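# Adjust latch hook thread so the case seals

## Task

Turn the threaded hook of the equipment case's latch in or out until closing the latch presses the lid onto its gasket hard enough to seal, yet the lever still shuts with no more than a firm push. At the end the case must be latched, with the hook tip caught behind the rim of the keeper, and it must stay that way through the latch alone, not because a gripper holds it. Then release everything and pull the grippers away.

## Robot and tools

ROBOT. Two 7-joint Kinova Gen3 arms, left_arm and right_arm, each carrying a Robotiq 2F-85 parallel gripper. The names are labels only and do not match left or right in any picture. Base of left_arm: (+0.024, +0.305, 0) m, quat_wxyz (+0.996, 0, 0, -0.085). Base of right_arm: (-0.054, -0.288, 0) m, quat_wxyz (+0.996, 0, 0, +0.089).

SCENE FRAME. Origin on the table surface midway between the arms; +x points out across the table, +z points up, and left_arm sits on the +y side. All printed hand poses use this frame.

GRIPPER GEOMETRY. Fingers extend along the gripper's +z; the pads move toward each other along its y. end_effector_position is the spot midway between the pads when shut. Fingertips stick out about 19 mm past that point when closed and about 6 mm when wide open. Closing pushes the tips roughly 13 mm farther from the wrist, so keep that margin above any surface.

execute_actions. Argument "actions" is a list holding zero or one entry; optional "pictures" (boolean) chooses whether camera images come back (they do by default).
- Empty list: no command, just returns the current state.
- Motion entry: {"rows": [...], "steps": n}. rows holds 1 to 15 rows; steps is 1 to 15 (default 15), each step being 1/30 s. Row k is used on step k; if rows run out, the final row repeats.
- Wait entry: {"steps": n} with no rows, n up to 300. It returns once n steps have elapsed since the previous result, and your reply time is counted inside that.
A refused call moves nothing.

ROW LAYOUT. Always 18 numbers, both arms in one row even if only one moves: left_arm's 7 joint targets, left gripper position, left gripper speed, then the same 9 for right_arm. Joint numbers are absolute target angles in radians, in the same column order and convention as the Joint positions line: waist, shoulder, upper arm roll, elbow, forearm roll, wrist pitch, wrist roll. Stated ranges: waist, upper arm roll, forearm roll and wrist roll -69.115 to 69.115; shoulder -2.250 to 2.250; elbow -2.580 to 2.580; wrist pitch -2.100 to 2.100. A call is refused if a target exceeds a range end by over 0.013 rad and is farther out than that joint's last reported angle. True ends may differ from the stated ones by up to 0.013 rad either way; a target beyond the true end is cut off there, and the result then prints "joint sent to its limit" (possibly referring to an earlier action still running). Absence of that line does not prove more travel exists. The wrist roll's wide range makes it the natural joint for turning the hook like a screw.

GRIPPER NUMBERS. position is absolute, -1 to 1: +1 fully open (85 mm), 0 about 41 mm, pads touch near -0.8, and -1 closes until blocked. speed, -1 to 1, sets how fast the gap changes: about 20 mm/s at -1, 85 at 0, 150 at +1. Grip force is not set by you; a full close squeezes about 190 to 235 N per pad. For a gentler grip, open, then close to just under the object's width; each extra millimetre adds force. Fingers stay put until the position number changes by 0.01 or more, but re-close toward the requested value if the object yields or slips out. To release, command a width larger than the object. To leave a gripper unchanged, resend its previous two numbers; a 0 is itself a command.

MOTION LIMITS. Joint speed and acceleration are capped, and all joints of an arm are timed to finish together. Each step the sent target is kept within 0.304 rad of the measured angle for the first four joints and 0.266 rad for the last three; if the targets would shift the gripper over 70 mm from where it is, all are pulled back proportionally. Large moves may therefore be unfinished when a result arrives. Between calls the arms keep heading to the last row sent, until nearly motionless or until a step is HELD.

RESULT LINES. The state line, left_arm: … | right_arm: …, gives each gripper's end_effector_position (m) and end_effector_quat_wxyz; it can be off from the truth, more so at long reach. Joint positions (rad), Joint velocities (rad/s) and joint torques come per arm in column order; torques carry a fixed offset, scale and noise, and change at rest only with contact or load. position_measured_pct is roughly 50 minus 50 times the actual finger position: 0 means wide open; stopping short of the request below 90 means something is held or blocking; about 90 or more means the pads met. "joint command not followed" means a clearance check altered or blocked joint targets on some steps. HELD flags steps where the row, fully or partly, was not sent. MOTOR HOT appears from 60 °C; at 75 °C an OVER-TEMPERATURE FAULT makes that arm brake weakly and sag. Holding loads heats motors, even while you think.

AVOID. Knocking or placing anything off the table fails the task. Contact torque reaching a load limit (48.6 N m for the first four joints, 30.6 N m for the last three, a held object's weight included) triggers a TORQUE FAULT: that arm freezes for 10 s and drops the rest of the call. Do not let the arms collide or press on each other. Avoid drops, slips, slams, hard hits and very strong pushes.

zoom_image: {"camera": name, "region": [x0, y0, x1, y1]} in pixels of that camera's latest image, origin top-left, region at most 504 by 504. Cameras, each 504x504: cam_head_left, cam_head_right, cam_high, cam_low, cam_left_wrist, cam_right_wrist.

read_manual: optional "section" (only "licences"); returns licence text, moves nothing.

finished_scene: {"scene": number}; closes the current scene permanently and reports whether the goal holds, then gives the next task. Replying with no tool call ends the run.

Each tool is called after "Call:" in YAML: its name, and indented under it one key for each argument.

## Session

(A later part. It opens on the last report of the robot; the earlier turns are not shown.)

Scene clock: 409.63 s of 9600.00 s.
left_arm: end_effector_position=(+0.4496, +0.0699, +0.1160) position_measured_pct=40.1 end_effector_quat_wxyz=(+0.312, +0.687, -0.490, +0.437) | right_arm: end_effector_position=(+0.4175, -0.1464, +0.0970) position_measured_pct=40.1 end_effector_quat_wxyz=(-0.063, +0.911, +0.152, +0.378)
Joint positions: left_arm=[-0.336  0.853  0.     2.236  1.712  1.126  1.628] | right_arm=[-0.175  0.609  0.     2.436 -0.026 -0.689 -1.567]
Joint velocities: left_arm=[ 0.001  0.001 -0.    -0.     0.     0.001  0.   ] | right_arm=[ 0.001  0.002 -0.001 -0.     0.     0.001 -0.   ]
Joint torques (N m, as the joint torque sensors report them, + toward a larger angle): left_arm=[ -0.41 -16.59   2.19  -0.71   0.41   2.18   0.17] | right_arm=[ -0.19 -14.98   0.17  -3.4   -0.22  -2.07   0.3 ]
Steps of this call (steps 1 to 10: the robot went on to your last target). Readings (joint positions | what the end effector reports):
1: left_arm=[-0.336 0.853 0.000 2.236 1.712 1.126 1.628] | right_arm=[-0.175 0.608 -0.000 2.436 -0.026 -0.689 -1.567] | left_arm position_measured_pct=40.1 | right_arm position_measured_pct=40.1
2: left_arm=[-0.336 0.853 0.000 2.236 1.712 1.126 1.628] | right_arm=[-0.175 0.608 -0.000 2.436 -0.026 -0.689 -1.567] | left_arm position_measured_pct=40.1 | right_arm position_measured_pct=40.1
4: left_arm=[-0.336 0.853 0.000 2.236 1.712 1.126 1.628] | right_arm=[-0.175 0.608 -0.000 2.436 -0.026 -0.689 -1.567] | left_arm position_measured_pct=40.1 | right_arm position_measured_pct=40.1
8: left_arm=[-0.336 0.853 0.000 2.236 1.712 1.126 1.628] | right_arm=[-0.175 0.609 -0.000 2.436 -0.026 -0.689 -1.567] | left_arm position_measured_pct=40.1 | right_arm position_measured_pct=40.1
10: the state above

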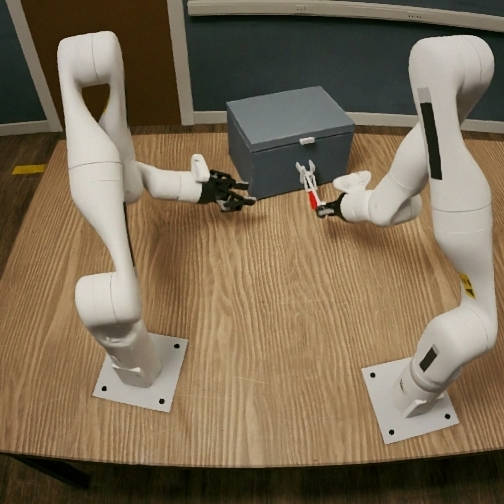

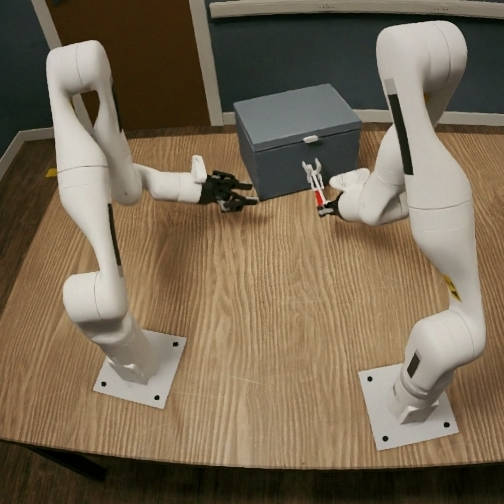

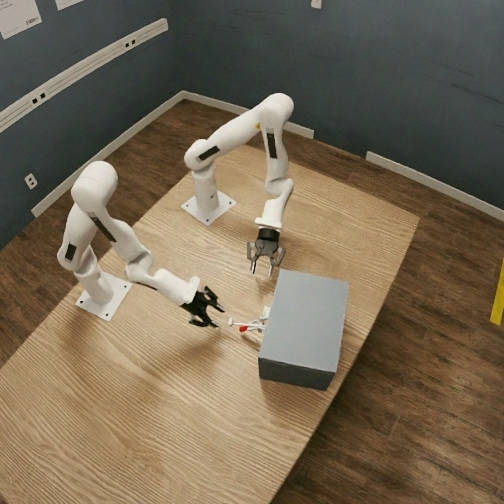

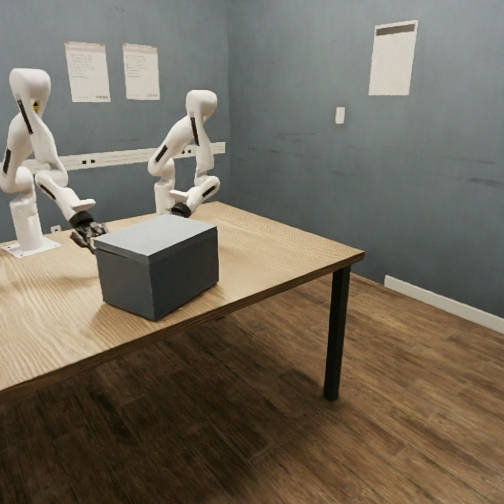

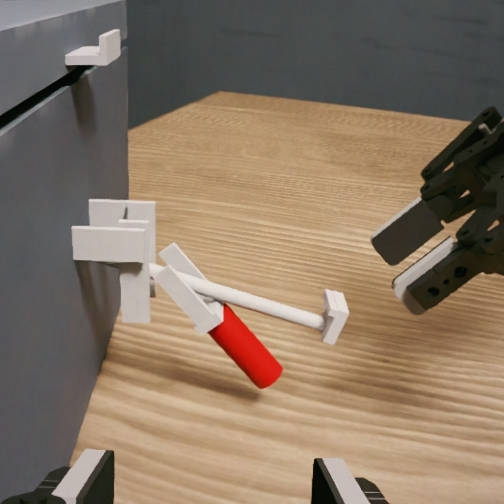

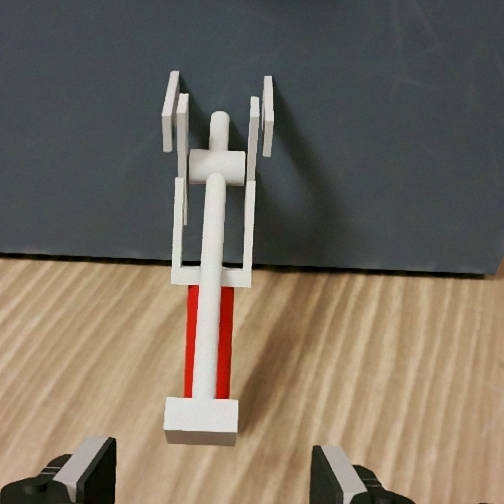

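Call:
execute_actions:
  actions:
    - {"rows":[[-0.336,0.853,0,2.236,1.712,1.126,1.628,0.2,0, -0.1805,0.7301,0,2.3188,-0.032,-0.6927,-1.567,0.0,0]],"steps":15}
  pictures: false

Call:
execute_actions:
  actions:
    - {"steps":8}

Scene clock: 431.90 s of 9600.00 s.
left_arm: end_effector_position=(+0.4496, +0.0699, +0.1160) position_measured_pct=40.1 end_effector_quat_wxyz=(+0.312, +0.687, -0.490, +0.437) | right_arm: end_effector_position=(+0.4535, -0.1314, +0.0663) position_measured_pct=49.6 end_effector_quat_wxyz=(-0.063, +0.911, +0.151, +0.378)
Joint positions: left_arm=[-0.336  0.853  0.     2.236  1.712  1.126  1.628] | right_arm=[-0.18   0.728 -0.     2.319 -0.032 -0.693 -1.567]
Joint velocities: left_arm=[-0.001 -0.     0.    -0.    -0.001  0.     0.   ] | right_arm=[-0.001  0.022  0.001 -0.006  0.     0.001 -0.   ]
Joint torques (N m, as the joint torque sensors report them, + toward a larger angle): left_arm=[ -0.3  -16.44   2.67  -0.6    0.33   2.31   0.21] | right_arm=[  0.13 -16.08   0.31  -3.15  -0.27  -2.05   0.25]
Steps of this call (steps 1 to 15: the robot went on to your last target; steps 16 to 653: nothing new was sent; steps 654 to 668: all 15 steps of this action). Readings (joint positions | what the end effector reports):
654: left_arm=[-0.336 0.853 0.000 2.236 1.712 1.126 1.628] | right_arm=[-0.175 0.611 0.000 2.435 -0.026 -0.689 -1.567] | left_arm position_measured_pct=40.1 | right_arm position_measured_pct=40.1
655: left_arm=[-0.336 0.853 0.000 2.236 1.712 1.126 1.628] | right_arm=[-0.175 0.618 0.000 2.430 -0.026 -0.689 -1.567] | left_arm position_measured_pct=40.1 | right_arm position_measured_pct=40.5
657: left_arm=[-0.336 0.853 0.000 2.236 1.712 1.126 1.628] | right_arm=[-0.177 0.648 0.000 2.403 -0.028 -0.690 -1.567] | left_arm position_measured_pct=40.1 | right_arm position_measured_pct=44.8
661: left_arm=[-0.336 0.853 0.000 2.236 1.712 1.126 1.628] | right_arm=[-0.180 0.712 -0.000 2.336 -0.031 -0.692 -1.567] | left_arm position_measured_pct=40.1 | right_arm position_measured_pct=49.6
668: the state above

Scene clock: 432.17 s of 9600.00 s.
left_arm: end_effector_position=(+0.4496, +0.0699, +0.1160) position_measured_pct=40.1 end_effector_quat_wxyz=(+0.312, +0.687, -0.490, +0.437) | right_arm: end_effector_position=(+0.4533, -0.1314, +0.0653) position_measured_pct=49.6 end_effector_quat_wxyz=(-0.063, +0.911, +0.151, +0.378)
Joint positions: left_arm=[-0.336  0.853  0.     2.236  1.712  1.126  1.628] | right_arm=[-0.18   0.73  -0.     2.319 -0.032 -0.693 -1.567]
Joint velocities: left_arm=[-0.     0.001  0.     0.     0.     0.    -0.   ] | right_arm=[-0.001  0.002  0.    -0.001 -0.001  0.    -0.   ]
Joint torques (N m, as the joint torque sensors report them, + toward a larger angle): left_arm=[ -0.47 -16.68   2.4   -0.89   0.58   2.65  -0.16] | right_arm=[ -0.02 -16.41   0.04  -3.23  -0.46  -1.91   0.16]
Steps of this call (steps 1 to 8: the robot went on to your last target). Readings (joint positions | what the end effector reports):
1: left_arm=[-0.336 0.853 0.000 2.236 1.712 1.126 1.628] | right_arm=[-0.180 0.728 -0.000 2.319 -0.032 -0.693 -1.567] | left_arm position_measured_pct=40.1 | right_arm position_measured_pct=49.6
2: left_arm=[-0.336 0.853 0.000 2.236 1.712 1.126 1.628] | right_arm=[-0.180 0.729 -0.000 2.319 -0.032 -0.693 -1.567] | left_arm position_measured_pct=40.1 | right_arm position_measured_pct=49.6
4: left_arm=[-0.336 0.853 0.000 2.236 1.712 1.126 1.628] | right_arm=[-0.180 0.729 -0.000 2.319 -0.032 -0.693 -1.567] | left_arm position_measured_pct=40.1 | right_arm position_measured_pct=49.6
8: the state above

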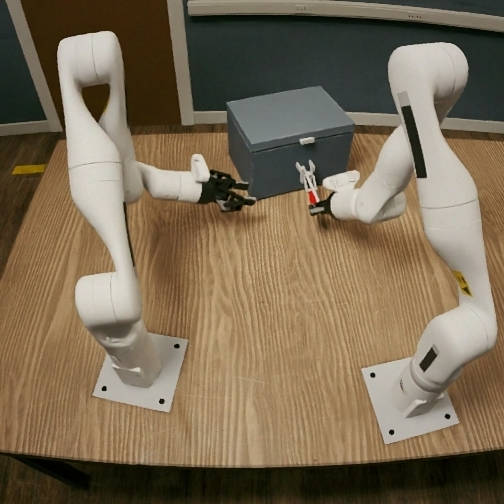

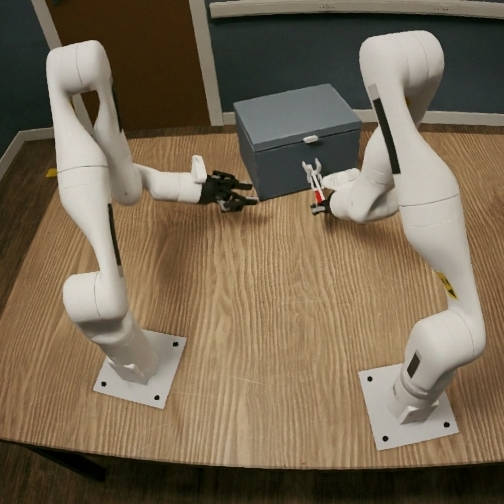

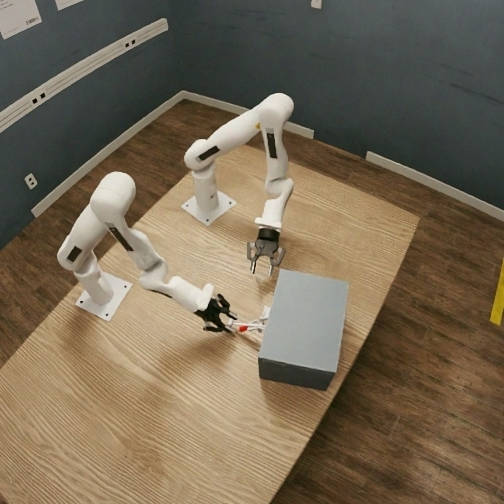

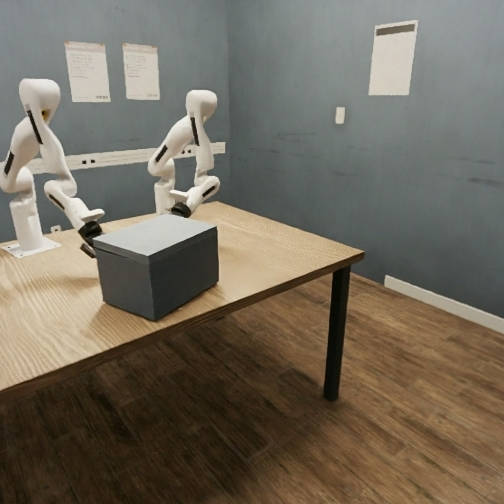

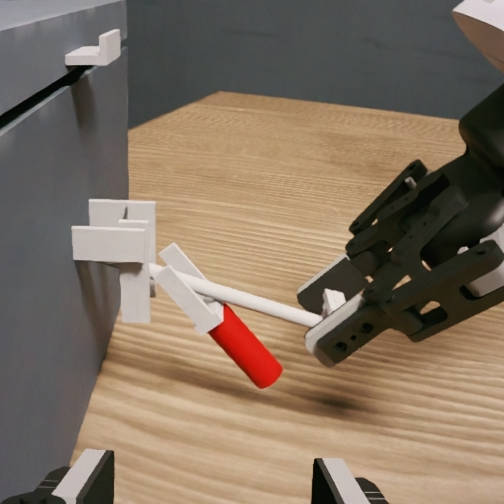

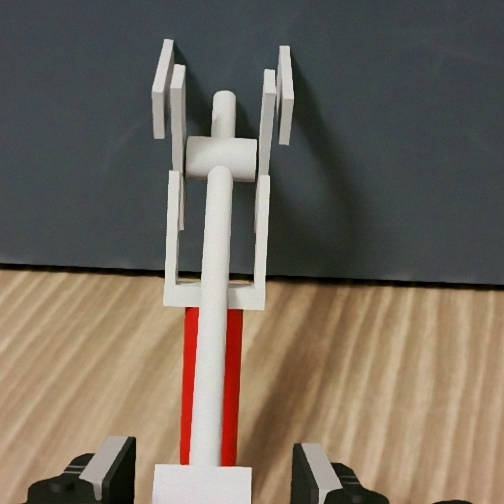

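Call:
execute_actions:
  actions:
    - {"rows":[[-0.336,0.853,0,2.236,1.712,1.126,1.628,0.2,0, -0.1845,0.7301,0,2.3188,-0.032,-0.6927,-1.567,0.0,0],[-0.336,0.853,0,2.236,1.712,1.126,1.628,0.2,0, -0.1845,0.7301,0,2.3188,-0.032,-0.6927,-1.567,0.0,0],[-0.336,0.853,0,2.236,1.712,1.126,1.628,0.2,0, -0.1845,0.7301,0,2.3188,-0.032,-0.6927,-1.567,-0.38,-0.5]],"steps":15}
  pictures: false

Call:
execute_actions:
  actions:
    - {"steps":12}

Scene clock: 442.83 s of 9600.00 s.
left_arm: end_effector_position=(+0.4496, +0.0699, +0.1160) position_measured_pct=40.1 end_effector_quat_wxyz=(+0.312, +0.687, -0.490, +0.437) | right_arm: end_effector_position=(+0.4527, -0.1294, +0.0652) position_measured_pct=67.9 end_effector_quat_wxyz=(-0.064, +0.911, +0.153, +0.377)
Joint positions: left_arm=[-0.336  0.853  0.     2.236  1.712  1.126  1.628] | right_arm=[-0.184  0.73  -0.     2.319 -0.032 -0.693 -1.567]
Joint velocities: left_arm=[-0.001  0.    -0.    -0.     0.     0.     0.   ] | right_arm=[-0.    -0.001 -0.002  0.001  0.001 -0.     0.   ]
Joint torques (N m, as the joint torque sensors report them, + toward a larger angle): left_arm=[ -0.25 -16.68   2.58  -0.63   0.32   2.05   0.34] | right_arm=[ -0.3  -17.03   0.25  -3.72  -0.19  -1.95   0.31]
Steps of this call (steps 1 to 15: the robot went on to your last target; steps 16 to 305: nothing new was sent; steps 306 to 320: all 15 steps of this action). Readings (joint positions | what the end effector reports):
306: left_arm=[-0.336 0.853 0.000 2.236 1.712 1.126 1.628] | right_arm=[-0.181 0.730 0.000 2.319 -0.032 -0.693 -1.567] | left_arm position_measured_pct=40.1 | right_arm position_measured_pct=49.6
307: left_arm=[-0.336 0.853 0.000 2.236 1.712 1.126 1.628] | right_arm=[-0.182 0.730 0.000 2.319 -0.032 -0.693 -1.567] | left_arm position_measured_pct=40.1 | right_arm position_measured_pct=49.6
309: left_arm=[-0.336 0.853 0.000 2.236 1.712 1.126 1.628] | right_arm=[-0.183 0.730 -0.000 2.319 -0.032 -0.693 -1.567] | left_arm position_measured_pct=40.1 | right_arm position_measured_pct=50.0
313: left_arm=[-0.336 0.853 0.000 2.236 1.712 1.126 1.628] | right_arm=[-0.184 0.730 -0.000 2.319 -0.032 -0.693 -1.567] | left_arm position_measured_pct=40.1 | right_arm position_measured_pct=56.0
320: the state above

Scene clock: 443.23 s of 9600.00 s.
left_arm: end_effector_position=(+0.4496, +0.0699, +0.1160) position_measured_pct=40.1 end_effector_quat_wxyz=(+0.312, +0.687, -0.490, +0.437) | right_arm: end_effector_position=(+0.4527, -0.1294, +0.0652) position_measured_pct=68.7 end_effector_quat_wxyz=(-0.064, +0.911, +0.153, +0.377)
Joint positions: left_arm=[-0.336  0.853  0.     2.236  1.712  1.126  1.628] | right_arm=[-0.184  0.73   0.     2.319 -0.032 -0.693 -1.567]
Joint velocities: left_arm=[ 0.001 -0.001 -0.001 -0.    -0.     0.    -0.001] | right_arm=[-0.001 -0.001 -0.001  0.    -0.    -0.     0.   ]
Joint torques (N m, as the joint torque sensors report them, + toward a larger angle): left_arm=[ -0.24 -16.45   2.32  -1.17   0.2    2.25   0.01] | right_arm=[ -0.33 -16.51   0.01  -3.46  -0.19  -2.03   0.37]
Steps of this call (steps 1 to 12: the robot went on to your last target). Readings (joint positions | what the end effector reports):
1: left_arm=[-0.336 0.853 0.000 2.236 1.712 1.126 1.628] | right_arm=[-0.184 0.730 -0.000 2.319 -0.032 -0.693 -1.567] | left_arm position_measured_pct=40.1 | right_arm position_measured_pct=68.3
2: left_arm=[-0.336 0.853 0.000 2.236 1.712 1.126 1.628] | right_arm=[-0.184 0.730 -0.000 2.319 -0.032 -0.693 -1.567] | left_arm position_measured_pct=40.1 | right_arm position_measured_pct=68.7
4: left_arm=[-0.336 0.853 0.000 2.236 1.712 1.126 1.628] | right_arm=[-0.184 0.730 -0.000 2.319 -0.032 -0.693 -1.567] | left_arm position_measured_pct=40.1 | right_arm position_measured_pct=68.7
8: left_arm=[-0.336 0.853 0.000 2.236 1.712 1.126 1.628] | right_arm=[-0.184 0.730 0.000 2.319 -0.032 -0.693 -1.567] | left_arm position_measured_pct=40.1 | right_arm position_measured_pct=68.7
12: the state above

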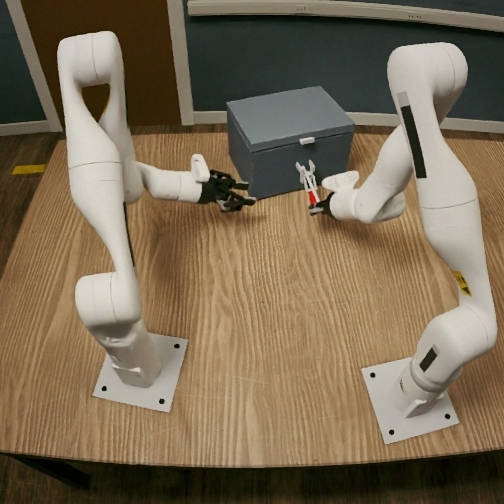

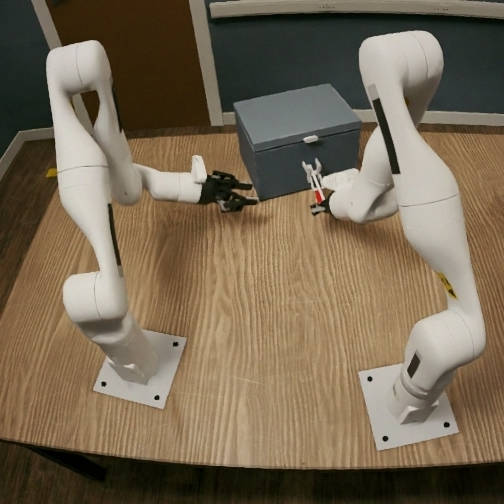

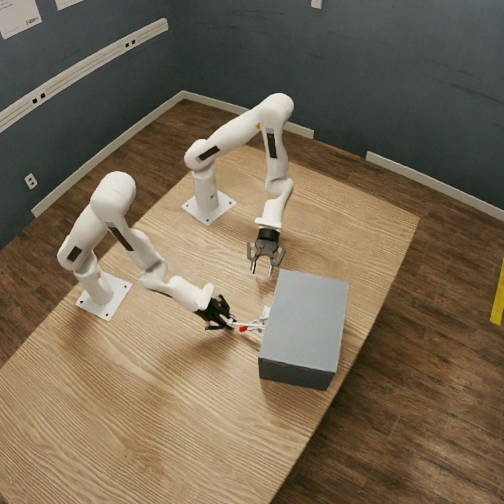

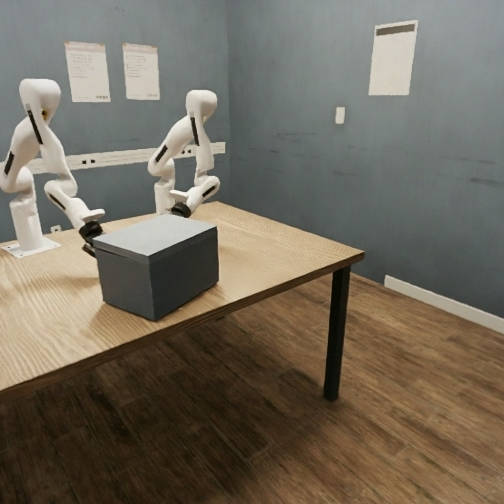

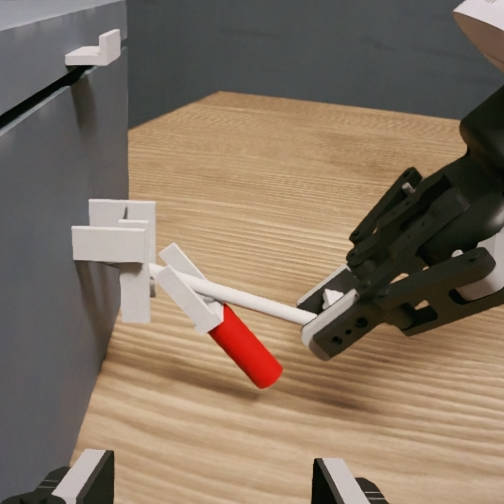

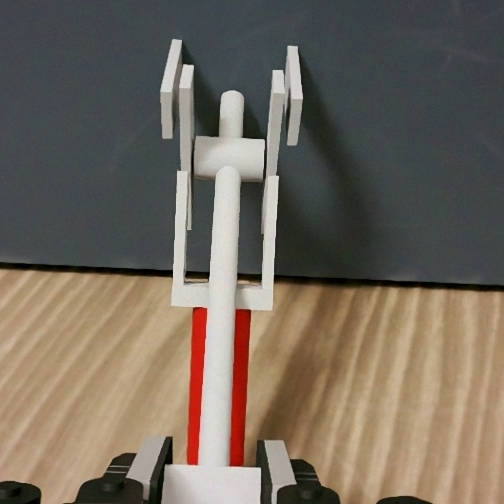

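Call:
execute_actions:
  actions:
    - {"rows":[[-0.336,0.853,0,2.236,1.712,1.126,1.628,0.2,0, -0.1845,0.7301,0,2.3188,-0.032,-0.6927,-1.567,-0.42,-0.5]],"steps":10}
  pictures: false

Call:
execute_actions:
  actions:
    - {"rows":[[-0.336,0.853,0,2.236,1.712,1.126,1.628,0.2,0, -0.185,0.6446,0,2.3321,-0.040,-0.6205,-1.562,-0.42,-0.5]],"steps":15}
  pictures: false

Call:
execute_actions:
  actions:
    - {"rows":[[-0.336,0.853,0,2.236,1.712,1.126,1.628,0.2,0, -0.185,0.5559,0,2.3163,-0.048,-0.516,-1.553,-0.42,-0.5]],"steps":15}

Scene clock: 488.03 s of 9600.00 s.
left_arm: end_effector_position=(+0.4496, +0.0699, +0.1160) position_measured_pct=40.1 end_effector_quat_wxyz=(+0.312, +0.687, -0.490, +0.437) | right_arm: end_effector_position=(+0.4526, -0.1294, +0.0652) position_measured_pct=69.0 end_effector_quat_wxyz=(-0.064, +0.911, +0.153, +0.377)
Joint positions: left_arm=[-0.336  0.853  0.     2.236  1.712  1.126  1.628] | right_arm=[-0.184  0.73   0.     2.319 -0.032 -0.693 -1.567]
Joint velocities: left_arm=[-0.    -0.002  0.001 -0.    -0.001 -0.001  0.   ] | right_arm=[-0.001  0.001 -0.001 -0.     0.001  0.    -0.   ]
Joint torques (N m, as the joint torque sensors report them, + toward a larger angle): left_arm=[  0.07 -16.45   2.57  -0.92   0.21   2.23   0.08] | right_arm=[ -0.53 -16.5    0.11  -3.61  -0.48  -1.98   0.17]
Steps of this call (steps 1 to 15: the robot went on to your last target; steps 16 to 1334: nothing new was sent; steps 1335 to 1344: all 10 steps of this action). Readings (joint positions | what the end effector reports):
1335: left_arm=[-0.336 0.853 0.000 2.236 1.712 1.126 1.628] | right_arm=[-0.184 0.730 0.000 2.319 -0.032 -0.693 -1.567] | left_arm position_measured_pct=40.1 | right_arm position_measured_pct=68.7
1336: left_arm=[-0.336 0.853 0.000 2.236 1.712 1.126 1.628] | right_arm=[-0.184 0.730 0.000 2.319 -0.032 -0.693 -1.567] | left_arm position_measured_pct=40.1 | right_arm position_measured_pct=68.7
1338: left_arm=[-0.336 0.853 0.000 2.236 1.712 1.126 1.628] | right_arm=[-0.184 0.730 0.000 2.319 -0.032 -0.693 -1.567] | left_arm position_measured_pct=40.1 | right_arm position_measured_pct=69.0
1342: left_arm=[-0.336 0.853 0.000 2.236 1.712 1.126 1.628] | right_arm=[-0.184 0.730 0.000 2.319 -0.032 -0.693 -1.567] | left_arm position_measured_pct=40.1 | right_arm position_measured_pct=69.0
1344: the state above

Scene clock: 488.53 s of 9600.00 s.
left_arm: end_effector_position=(+0.4496, +0.0699, +0.1160) position_measured_pct=40.1 end_effector_quat_wxyz=(+0.312, +0.687, -0.490, +0.437) | right_arm: end_effector_position=(+0.4494, -0.1307, +0.0911) position_measured_pct=69.0 end_effector_quat_wxyz=(-0.064, +0.911, +0.152, +0.379)
Joint positions: left_arm=[-0.336  0.853  0.     2.236  1.712  1.126  1.628] | right_arm=[-0.186  0.647 -0.     2.329 -0.04  -0.622 -1.562]
Joint velocities: left_arm=[ 0.     0.002 -0.001  0.     0.     0.001  0.   ] | right_arm=[-0.    -0.011  0.     0.002 -0.     0.003  0.   ]
Joint torques (N m, as the joint torque sensors report them, + toward a larger angle): left_arm=[ -0.22 -16.5    2.8   -0.56   0.37   2.18   0.09] | right_arm=[  0.42 -16.63   0.43  -1.28  -0.38  -1.71   0.18]
Steps of this call (steps 1 to 15: all 15 steps of this action). Readings (joint positions | what the end effector reports):
1: left_arm=[-0.336 0.853 0.000 2.236 1.712 1.126 1.628] | right_arm=[-0.185 0.728 -0.000 2.319 -0.032 -0.692 -1.567] | left_arm position_measured_pct=40.1 | right_arm position_measured_pct=69.0
2: left_arm=[-0.336 0.853 0.000 2.236 1.712 1.126 1.628] | right_arm=[-0.185 0.722 -0.000 2.320 -0.033 -0.686 -1.567] | left_arm position_measured_pct=40.1 | right_arm position_measured_pct=69.0
4: left_arm=[-0.336 0.853 0.000 2.236 1.712 1.126 1.628] | right_arm=[-0.185 0.693 -0.000 2.325 -0.035 -0.663 -1.565] | left_arm position_measured_pct=40.1 | right_arm position_measured_pct=69.0
8: left_arm=[-0.336 0.853 0.000 2.236 1.712 1.126 1.628] | right_arm=[-0.185 0.655 -0.001 2.328 -0.039 -0.628 -1.562] | left_arm position_measured_pct=40.1 | right_arm position_measured_pct=69.0
15: the state above

Scene clock: 489.03 s of 9600.00 s.
left_arm: end_effector_position=(+0.4496, +0.0699, +0.1160) position_measured_pct=40.1 end_effector_quat_wxyz=(+0.312, +0.687, -0.490, +0.437) | right_arm: end_effector_position=(+0.4497, -0.1306, +0.1180) position_measured_pct=69.0 end_effector_quat_wxyz=(-0.063, +0.911, +0.152, +0.377)
Joint positions: left_arm=[-0.336  0.853  0.     2.236  1.712  1.126  1.628] | right_arm=[-0.186  0.56  -0.001  2.314 -0.048 -0.517 -1.553]
Joint velocities: left_arm=[ 0.    -0.001  0.001 -0.     0.001  0.     0.   ] | right_arm=[-0.001 -0.01   0.     0.    -0.001  0.007  0.   ]
Joint torques (N m, as the joint torque sensors report them, + toward a larger angle): left_arm=[ -0.19 -16.65   2.48  -0.86   0.42   2.28   0.15] | right_arm=[  0.37 -17.49   0.53  -2.67  -0.3   -1.95   0.34]
Steps of this call (steps 1 to 15: all 15 steps of this action). Readings (joint positions | what the end effector reports):
1: left_arm=[-0.336 0.853 0.000 2.236 1.712 1.126 1.628] | right_arm=[-0.186 0.645 -0.000 2.328 -0.040 -0.621 -1.562] | left_arm position_measured_pct=40.1 | right_arm position_measured_pct=69.0
2: left_arm=[-0.336 0.853 0.000 2.236 1.712 1.126 1.628] | right_arm=[-0.186 0.638 -0.001 2.328 -0.040 -0.613 -1.561] | left_arm position_measured_pct=40.1 | right_arm position_measured_pct=69.0
4: left_arm=[-0.336 0.853 0.000 2.236 1.712 1.126 1.628] | right_arm=[-0.186 0.608 -0.001 2.324 -0.043 -0.582 -1.559] | left_arm position_measured_pct=40.1 | right_arm position_measured_pct=69.0
8: left_arm=[-0.336 0.853 0.000 2.236 1.712 1.126 1.628] | right_arm=[-0.186 0.567 -0.001 2.314 -0.047 -0.527 -1.554] | left_arm position_measured_pct=40.1 | right_arm position_measured_pct=69.0
15: the state above

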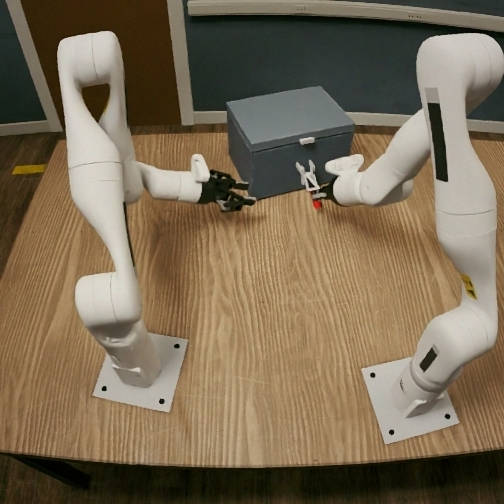

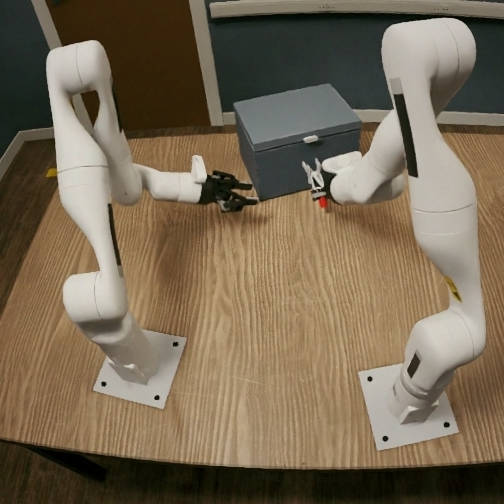

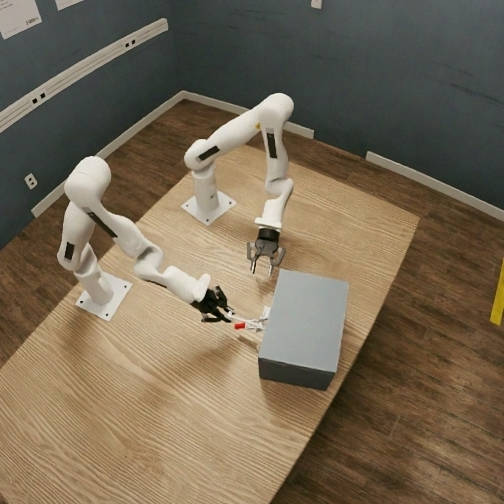

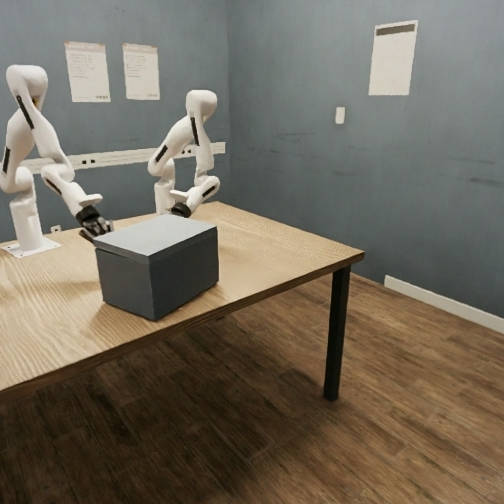

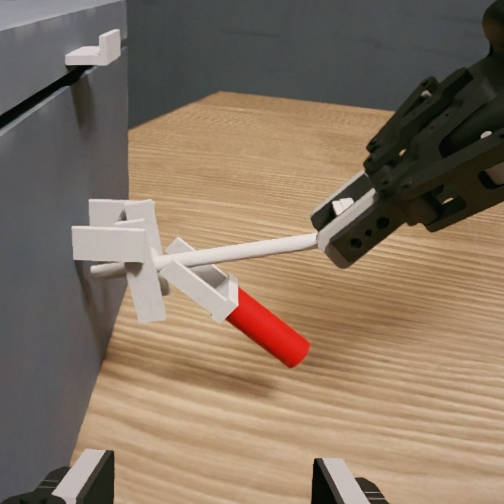

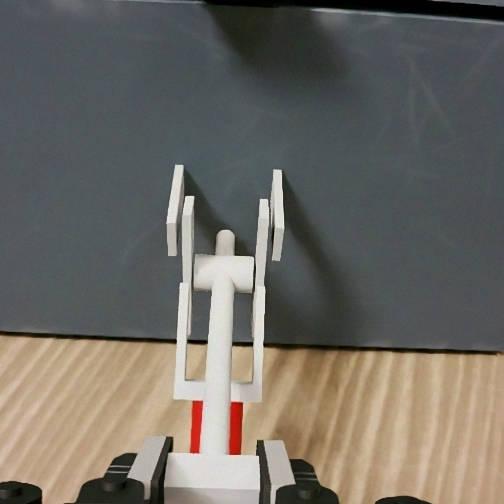

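Call:
execute_actions:
  actions:
    - {"rows":[[-0.336,0.853,0,2.236,1.712,1.126,1.628,0.2,0, -0.184,0.4836,0,2.2717,-0.059,-0.3991,-1.539,-0.42,-0.5]],"steps":13}
  pictures: false

Call:
execute_actions:
  actions:
    - {"rows":[[-0.336,0.853,0,2.236,1.712,1.126,1.628,0.2,0, -0.183,0.4501,0,2.2284,-0.07,-0.3223,-1.527,-0.42,-0.5]],"steps":10}
  pictures: false

Call:
execute_actions:
  actions:
    - {"rows":[[-0.336,0.853,0,2.236,1.712,1.126,1.628,0.2,0, -0.1819,0.4301,0,2.1766,-0.088,-0.2505,-1.507,-0.42,-0.5]],"steps":15}

Scene clock: 498.27 s of 9600.00 s.
left_arm: end_effector_position=(+0.4496, +0.0699, +0.1160) position_measured_pct=40.1 end_effector_quat_wxyz=(+0.312, +0.687, -0.490, +0.437) | right_arm: end_effector_position=(+0.4563, -0.1284, +0.1430) position_measured_pct=69.0 end_effector_quat_wxyz=(-0.063, +0.912, +0.153, +0.375)
Joint positions: left_arm=[-0.336  0.853  0.     2.236  1.712  1.126  1.628] | right_arm=[-0.185  0.49  -0.001  2.271 -0.059 -0.399 -1.539]
Joint velocities: left_arm=[ 0.001  0.001 -0.001  0.    -0.     0.    -0.002] | right_arm=[ 0.    -0.013  0.    -0.003 -0.001  0.013  0.001]
Joint torques (N m, as the joint torque sensors report them, + toward a larger angle): left_arm=[  0.02 -16.61   2.73  -0.77   0.36   2.32  -0.09] | right_arm=[  0.34 -17.71   0.47  -5.05  -0.24  -2.53   0.37]
Steps of this call (steps 1 to 15: the robot went on to your last target; steps 16 to 264: nothing new was sent; steps 265 to 277: all 13 steps of this action). Readings (joint positions | what the end effector reports):
265: left_arm=[-0.336 0.853 0.000 2.236 1.712 1.126 1.628] | right_arm=[-0.186 0.557 -0.001 2.313 -0.048 -0.515 -1.553] | left_arm position_measured_pct=40.1 | right_arm position_measured_pct=69.0
266: left_arm=[-0.336 0.853 0.000 2.236 1.712 1.126 1.628] | right_arm=[-0.185 0.550 -0.001 2.310 -0.049 -0.506 -1.552] | left_arm position_measured_pct=40.1 | right_arm position_measured_pct=69.0
268: left_arm=[-0.336 0.853 0.000 2.236 1.712 1.126 1.628] | right_arm=[-0.185 0.522 -0.001 2.295 -0.052 -0.465 -1.547] | left_arm position_measured_pct=40.1 | right_arm position_measured_pct=69.0
272: left_arm=[-0.336 0.853 0.000 2.236 1.712 1.126 1.628] | right_arm=[-0.185 0.494 -0.001 2.273 -0.058 -0.408 -1.540] | left_arm position_measured_pct=40.1 | right_arm position_measured_pct=69.0
277: the state above

Scene clock: 498.60 s of 9600.00 s.
left_arm: end_effector_position=(+0.4496, +0.0699, +0.1160) position_measured_pct=40.1 end_effector_quat_wxyz=(+0.312, +0.687, -0.490, +0.437) | right_arm: end_effector_position=(+0.4643, -0.1257, +0.1580) position_measured_pct=69.0 end_effector_quat_wxyz=(-0.063, +0.913, +0.152, +0.374)
Joint positions: left_arm=[-0.336  0.853  0.     2.236  1.712  1.126  1.628] | right_arm=[-0.184  0.457 -0.001  2.23  -0.07  -0.323 -1.527]
Joint velocities: left_arm=[ 0.001  0.002 -0.001 -0.    -0.    -0.     0.001] | right_arm=[-0.    -0.015 -0.    -0.014 -0.004  0.026  0.003]
Joint torques (N m, as the joint torque sensors report them, + toward a larger angle): left_arm=[ -0.4  -16.35   2.22  -0.84   0.25   2.53   0.05] | right_arm=[  0.42 -19.9    0.71  -6.22  -0.46  -2.61   0.34]
Steps of this call (steps 1 to 10: all 10 steps of this action). Readings (joint positions | what the end effector reports):
1: left_arm=[-0.336 0.853 0.000 2.236 1.712 1.126 1.628] | right_arm=[-0.185 0.488 -0.001 2.270 -0.059 -0.397 -1.539] | left_arm position_measured_pct=40.1 | right_arm position_measured_pct=69.0
2: left_arm=[-0.336 0.853 0.000 2.236 1.712 1.126 1.628] | right_arm=[-0.184 0.482 -0.001 2.265 -0.060 -0.387 -1.537] | left_arm position_measured_pct=40.1 | right_arm position_measured_pct=69.0
4: left_arm=[-0.336 0.853 0.000 2.236 1.712 1.126 1.628] | right_arm=[-0.184 0.467 -0.001 2.246 -0.065 -0.354 -1.532] | left_arm position_measured_pct=40.1 | right_arm position_measured_pct=69.0
8: left_arm=[-0.336 0.853 0.000 2.236 1.712 1.126 1.628] | right_arm=[-0.184 0.458 -0.001 2.231 -0.069 -0.326 -1.528] | left_arm position_measured_pct=40.1 | right_arm position_measured_pct=69.0
10: the state above

Scene clock: 499.10 s of 9600.00 s.
left_arm: end_effector_position=(+0.4496, +0.0699, +0.1160) position_measured_pct=40.1 end_effector_quat_wxyz=(+0.312, +0.687, -0.490, +0.437) | right_arm: end_effector_position=(+0.4750, -0.1220, +0.1713) position_measured_pct=69.0 end_effector_quat_wxyz=(-0.062, +0.914, +0.153, +0.372)
Joint positions: left_arm=[-0.336  0.853  0.     2.236  1.712  1.126  1.628] | right_arm=[-0.183  0.437 -0.001  2.179 -0.088 -0.248 -1.507]
Joint velocities: left_arm=[ 0.001 -0.001  0.001  0.     0.001 -0.    -0.   ] | right_arm=[ 0.    -0.001 -0.    -0.002 -0.     0.003  0.001]
Joint torques (N m, as the joint torque sensors report them, + toward a larger angle): left_arm=[  0.1  -16.49   2.31  -0.59   0.61   2.39   0.12] | right_arm=[  0.03 -21.05   0.26  -8.36  -0.26  -3.21   0.33]
Steps of this call (steps 1 to 15: all 15 steps of this action). Readings (joint positions | what the end effector reports):
1: left_arm=[-0.336 0.853 0.000 2.236 1.712 1.126 1.628] | right_arm=[-0.184 0.456 -0.001 2.228 -0.070 -0.320 -1.527] | left_arm position_measured_pct=40.1 | right_arm position_measured_pct=69.0
2: left_arm=[-0.336 0.853 0.000 2.236 1.712 1.126 1.628] | right_arm=[-0.183 0.453 -0.001 2.223 -0.072 -0.312 -1.525] | left_arm position_measured_pct=40.1 | right_arm position_measured_pct=69.0
4: left_arm=[-0.336 0.853 0.000 2.236 1.712 1.126 1.628] | right_arm=[-0.183 0.445 -0.001 2.201 -0.079 -0.282 -1.517] | left_arm position_measured_pct=40.1 | right_arm position_measured_pct=69.0
8: left_arm=[-0.336 0.853 0.000 2.236 1.712 1.126 1.628] | right_arm=[-0.183 0.438 -0.001 2.181 -0.087 -0.253 -1.508] | left_arm position_measured_pct=40.1 | right_arm position_measured_pct=69.0
15: the state above

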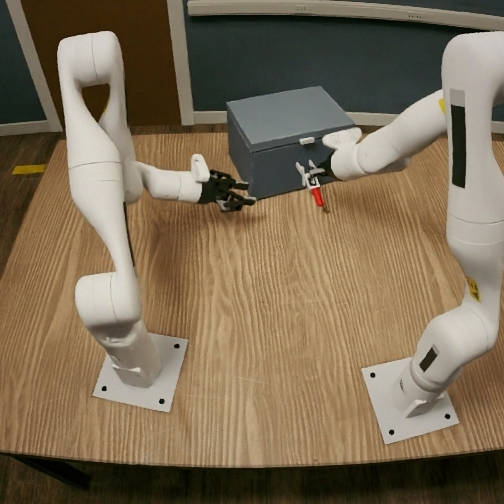

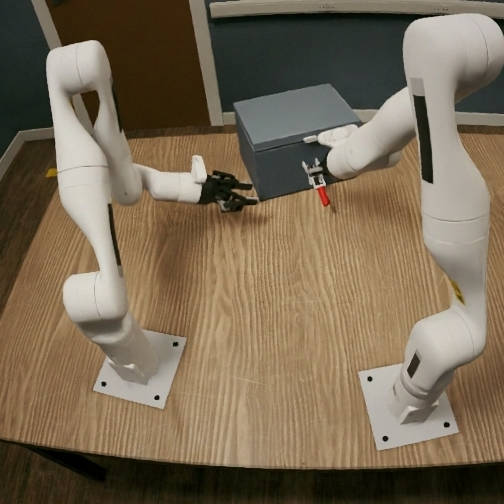

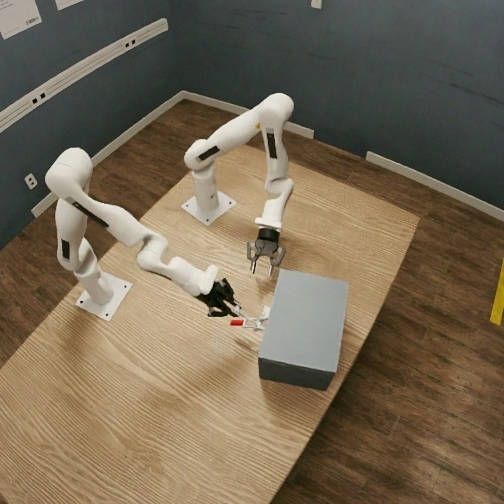

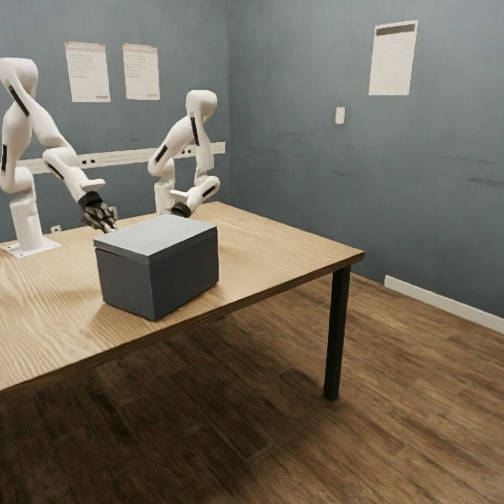

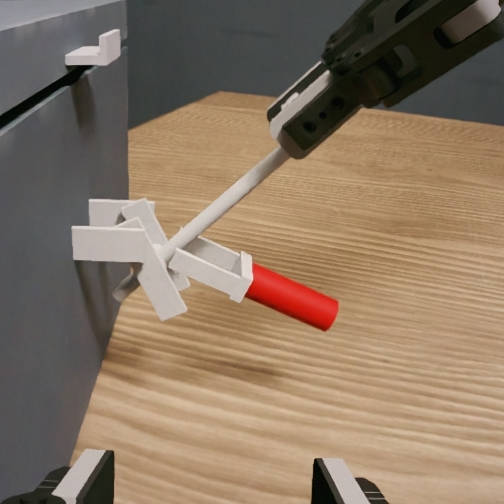

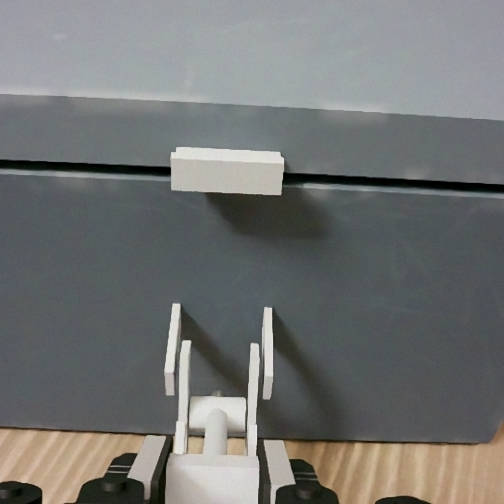

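Call:
zoom_image:
  camera: "cam_left_wrist"
  region: [220, 40, 400, 210]

Call:
zoom_image:
  camera: "cam_right_wrist"
  region: [100, 380, 330, 504]

Region (220, 40, 400, 210) of cam_left_wrist's 504x504 image, scaled by 2.800.

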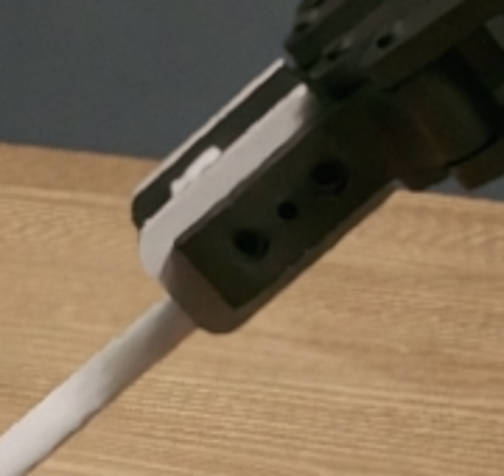

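Region (100, 380, 330, 504) of cam_right_wrist's 504x504 image, scaled by 2.191; it fills the top 272 rows of this view, and the rest is white.

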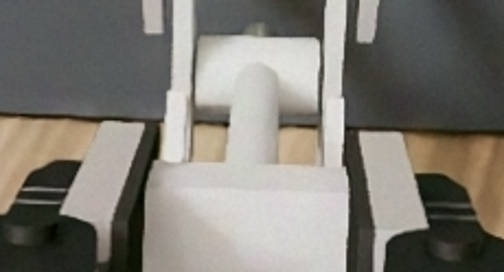

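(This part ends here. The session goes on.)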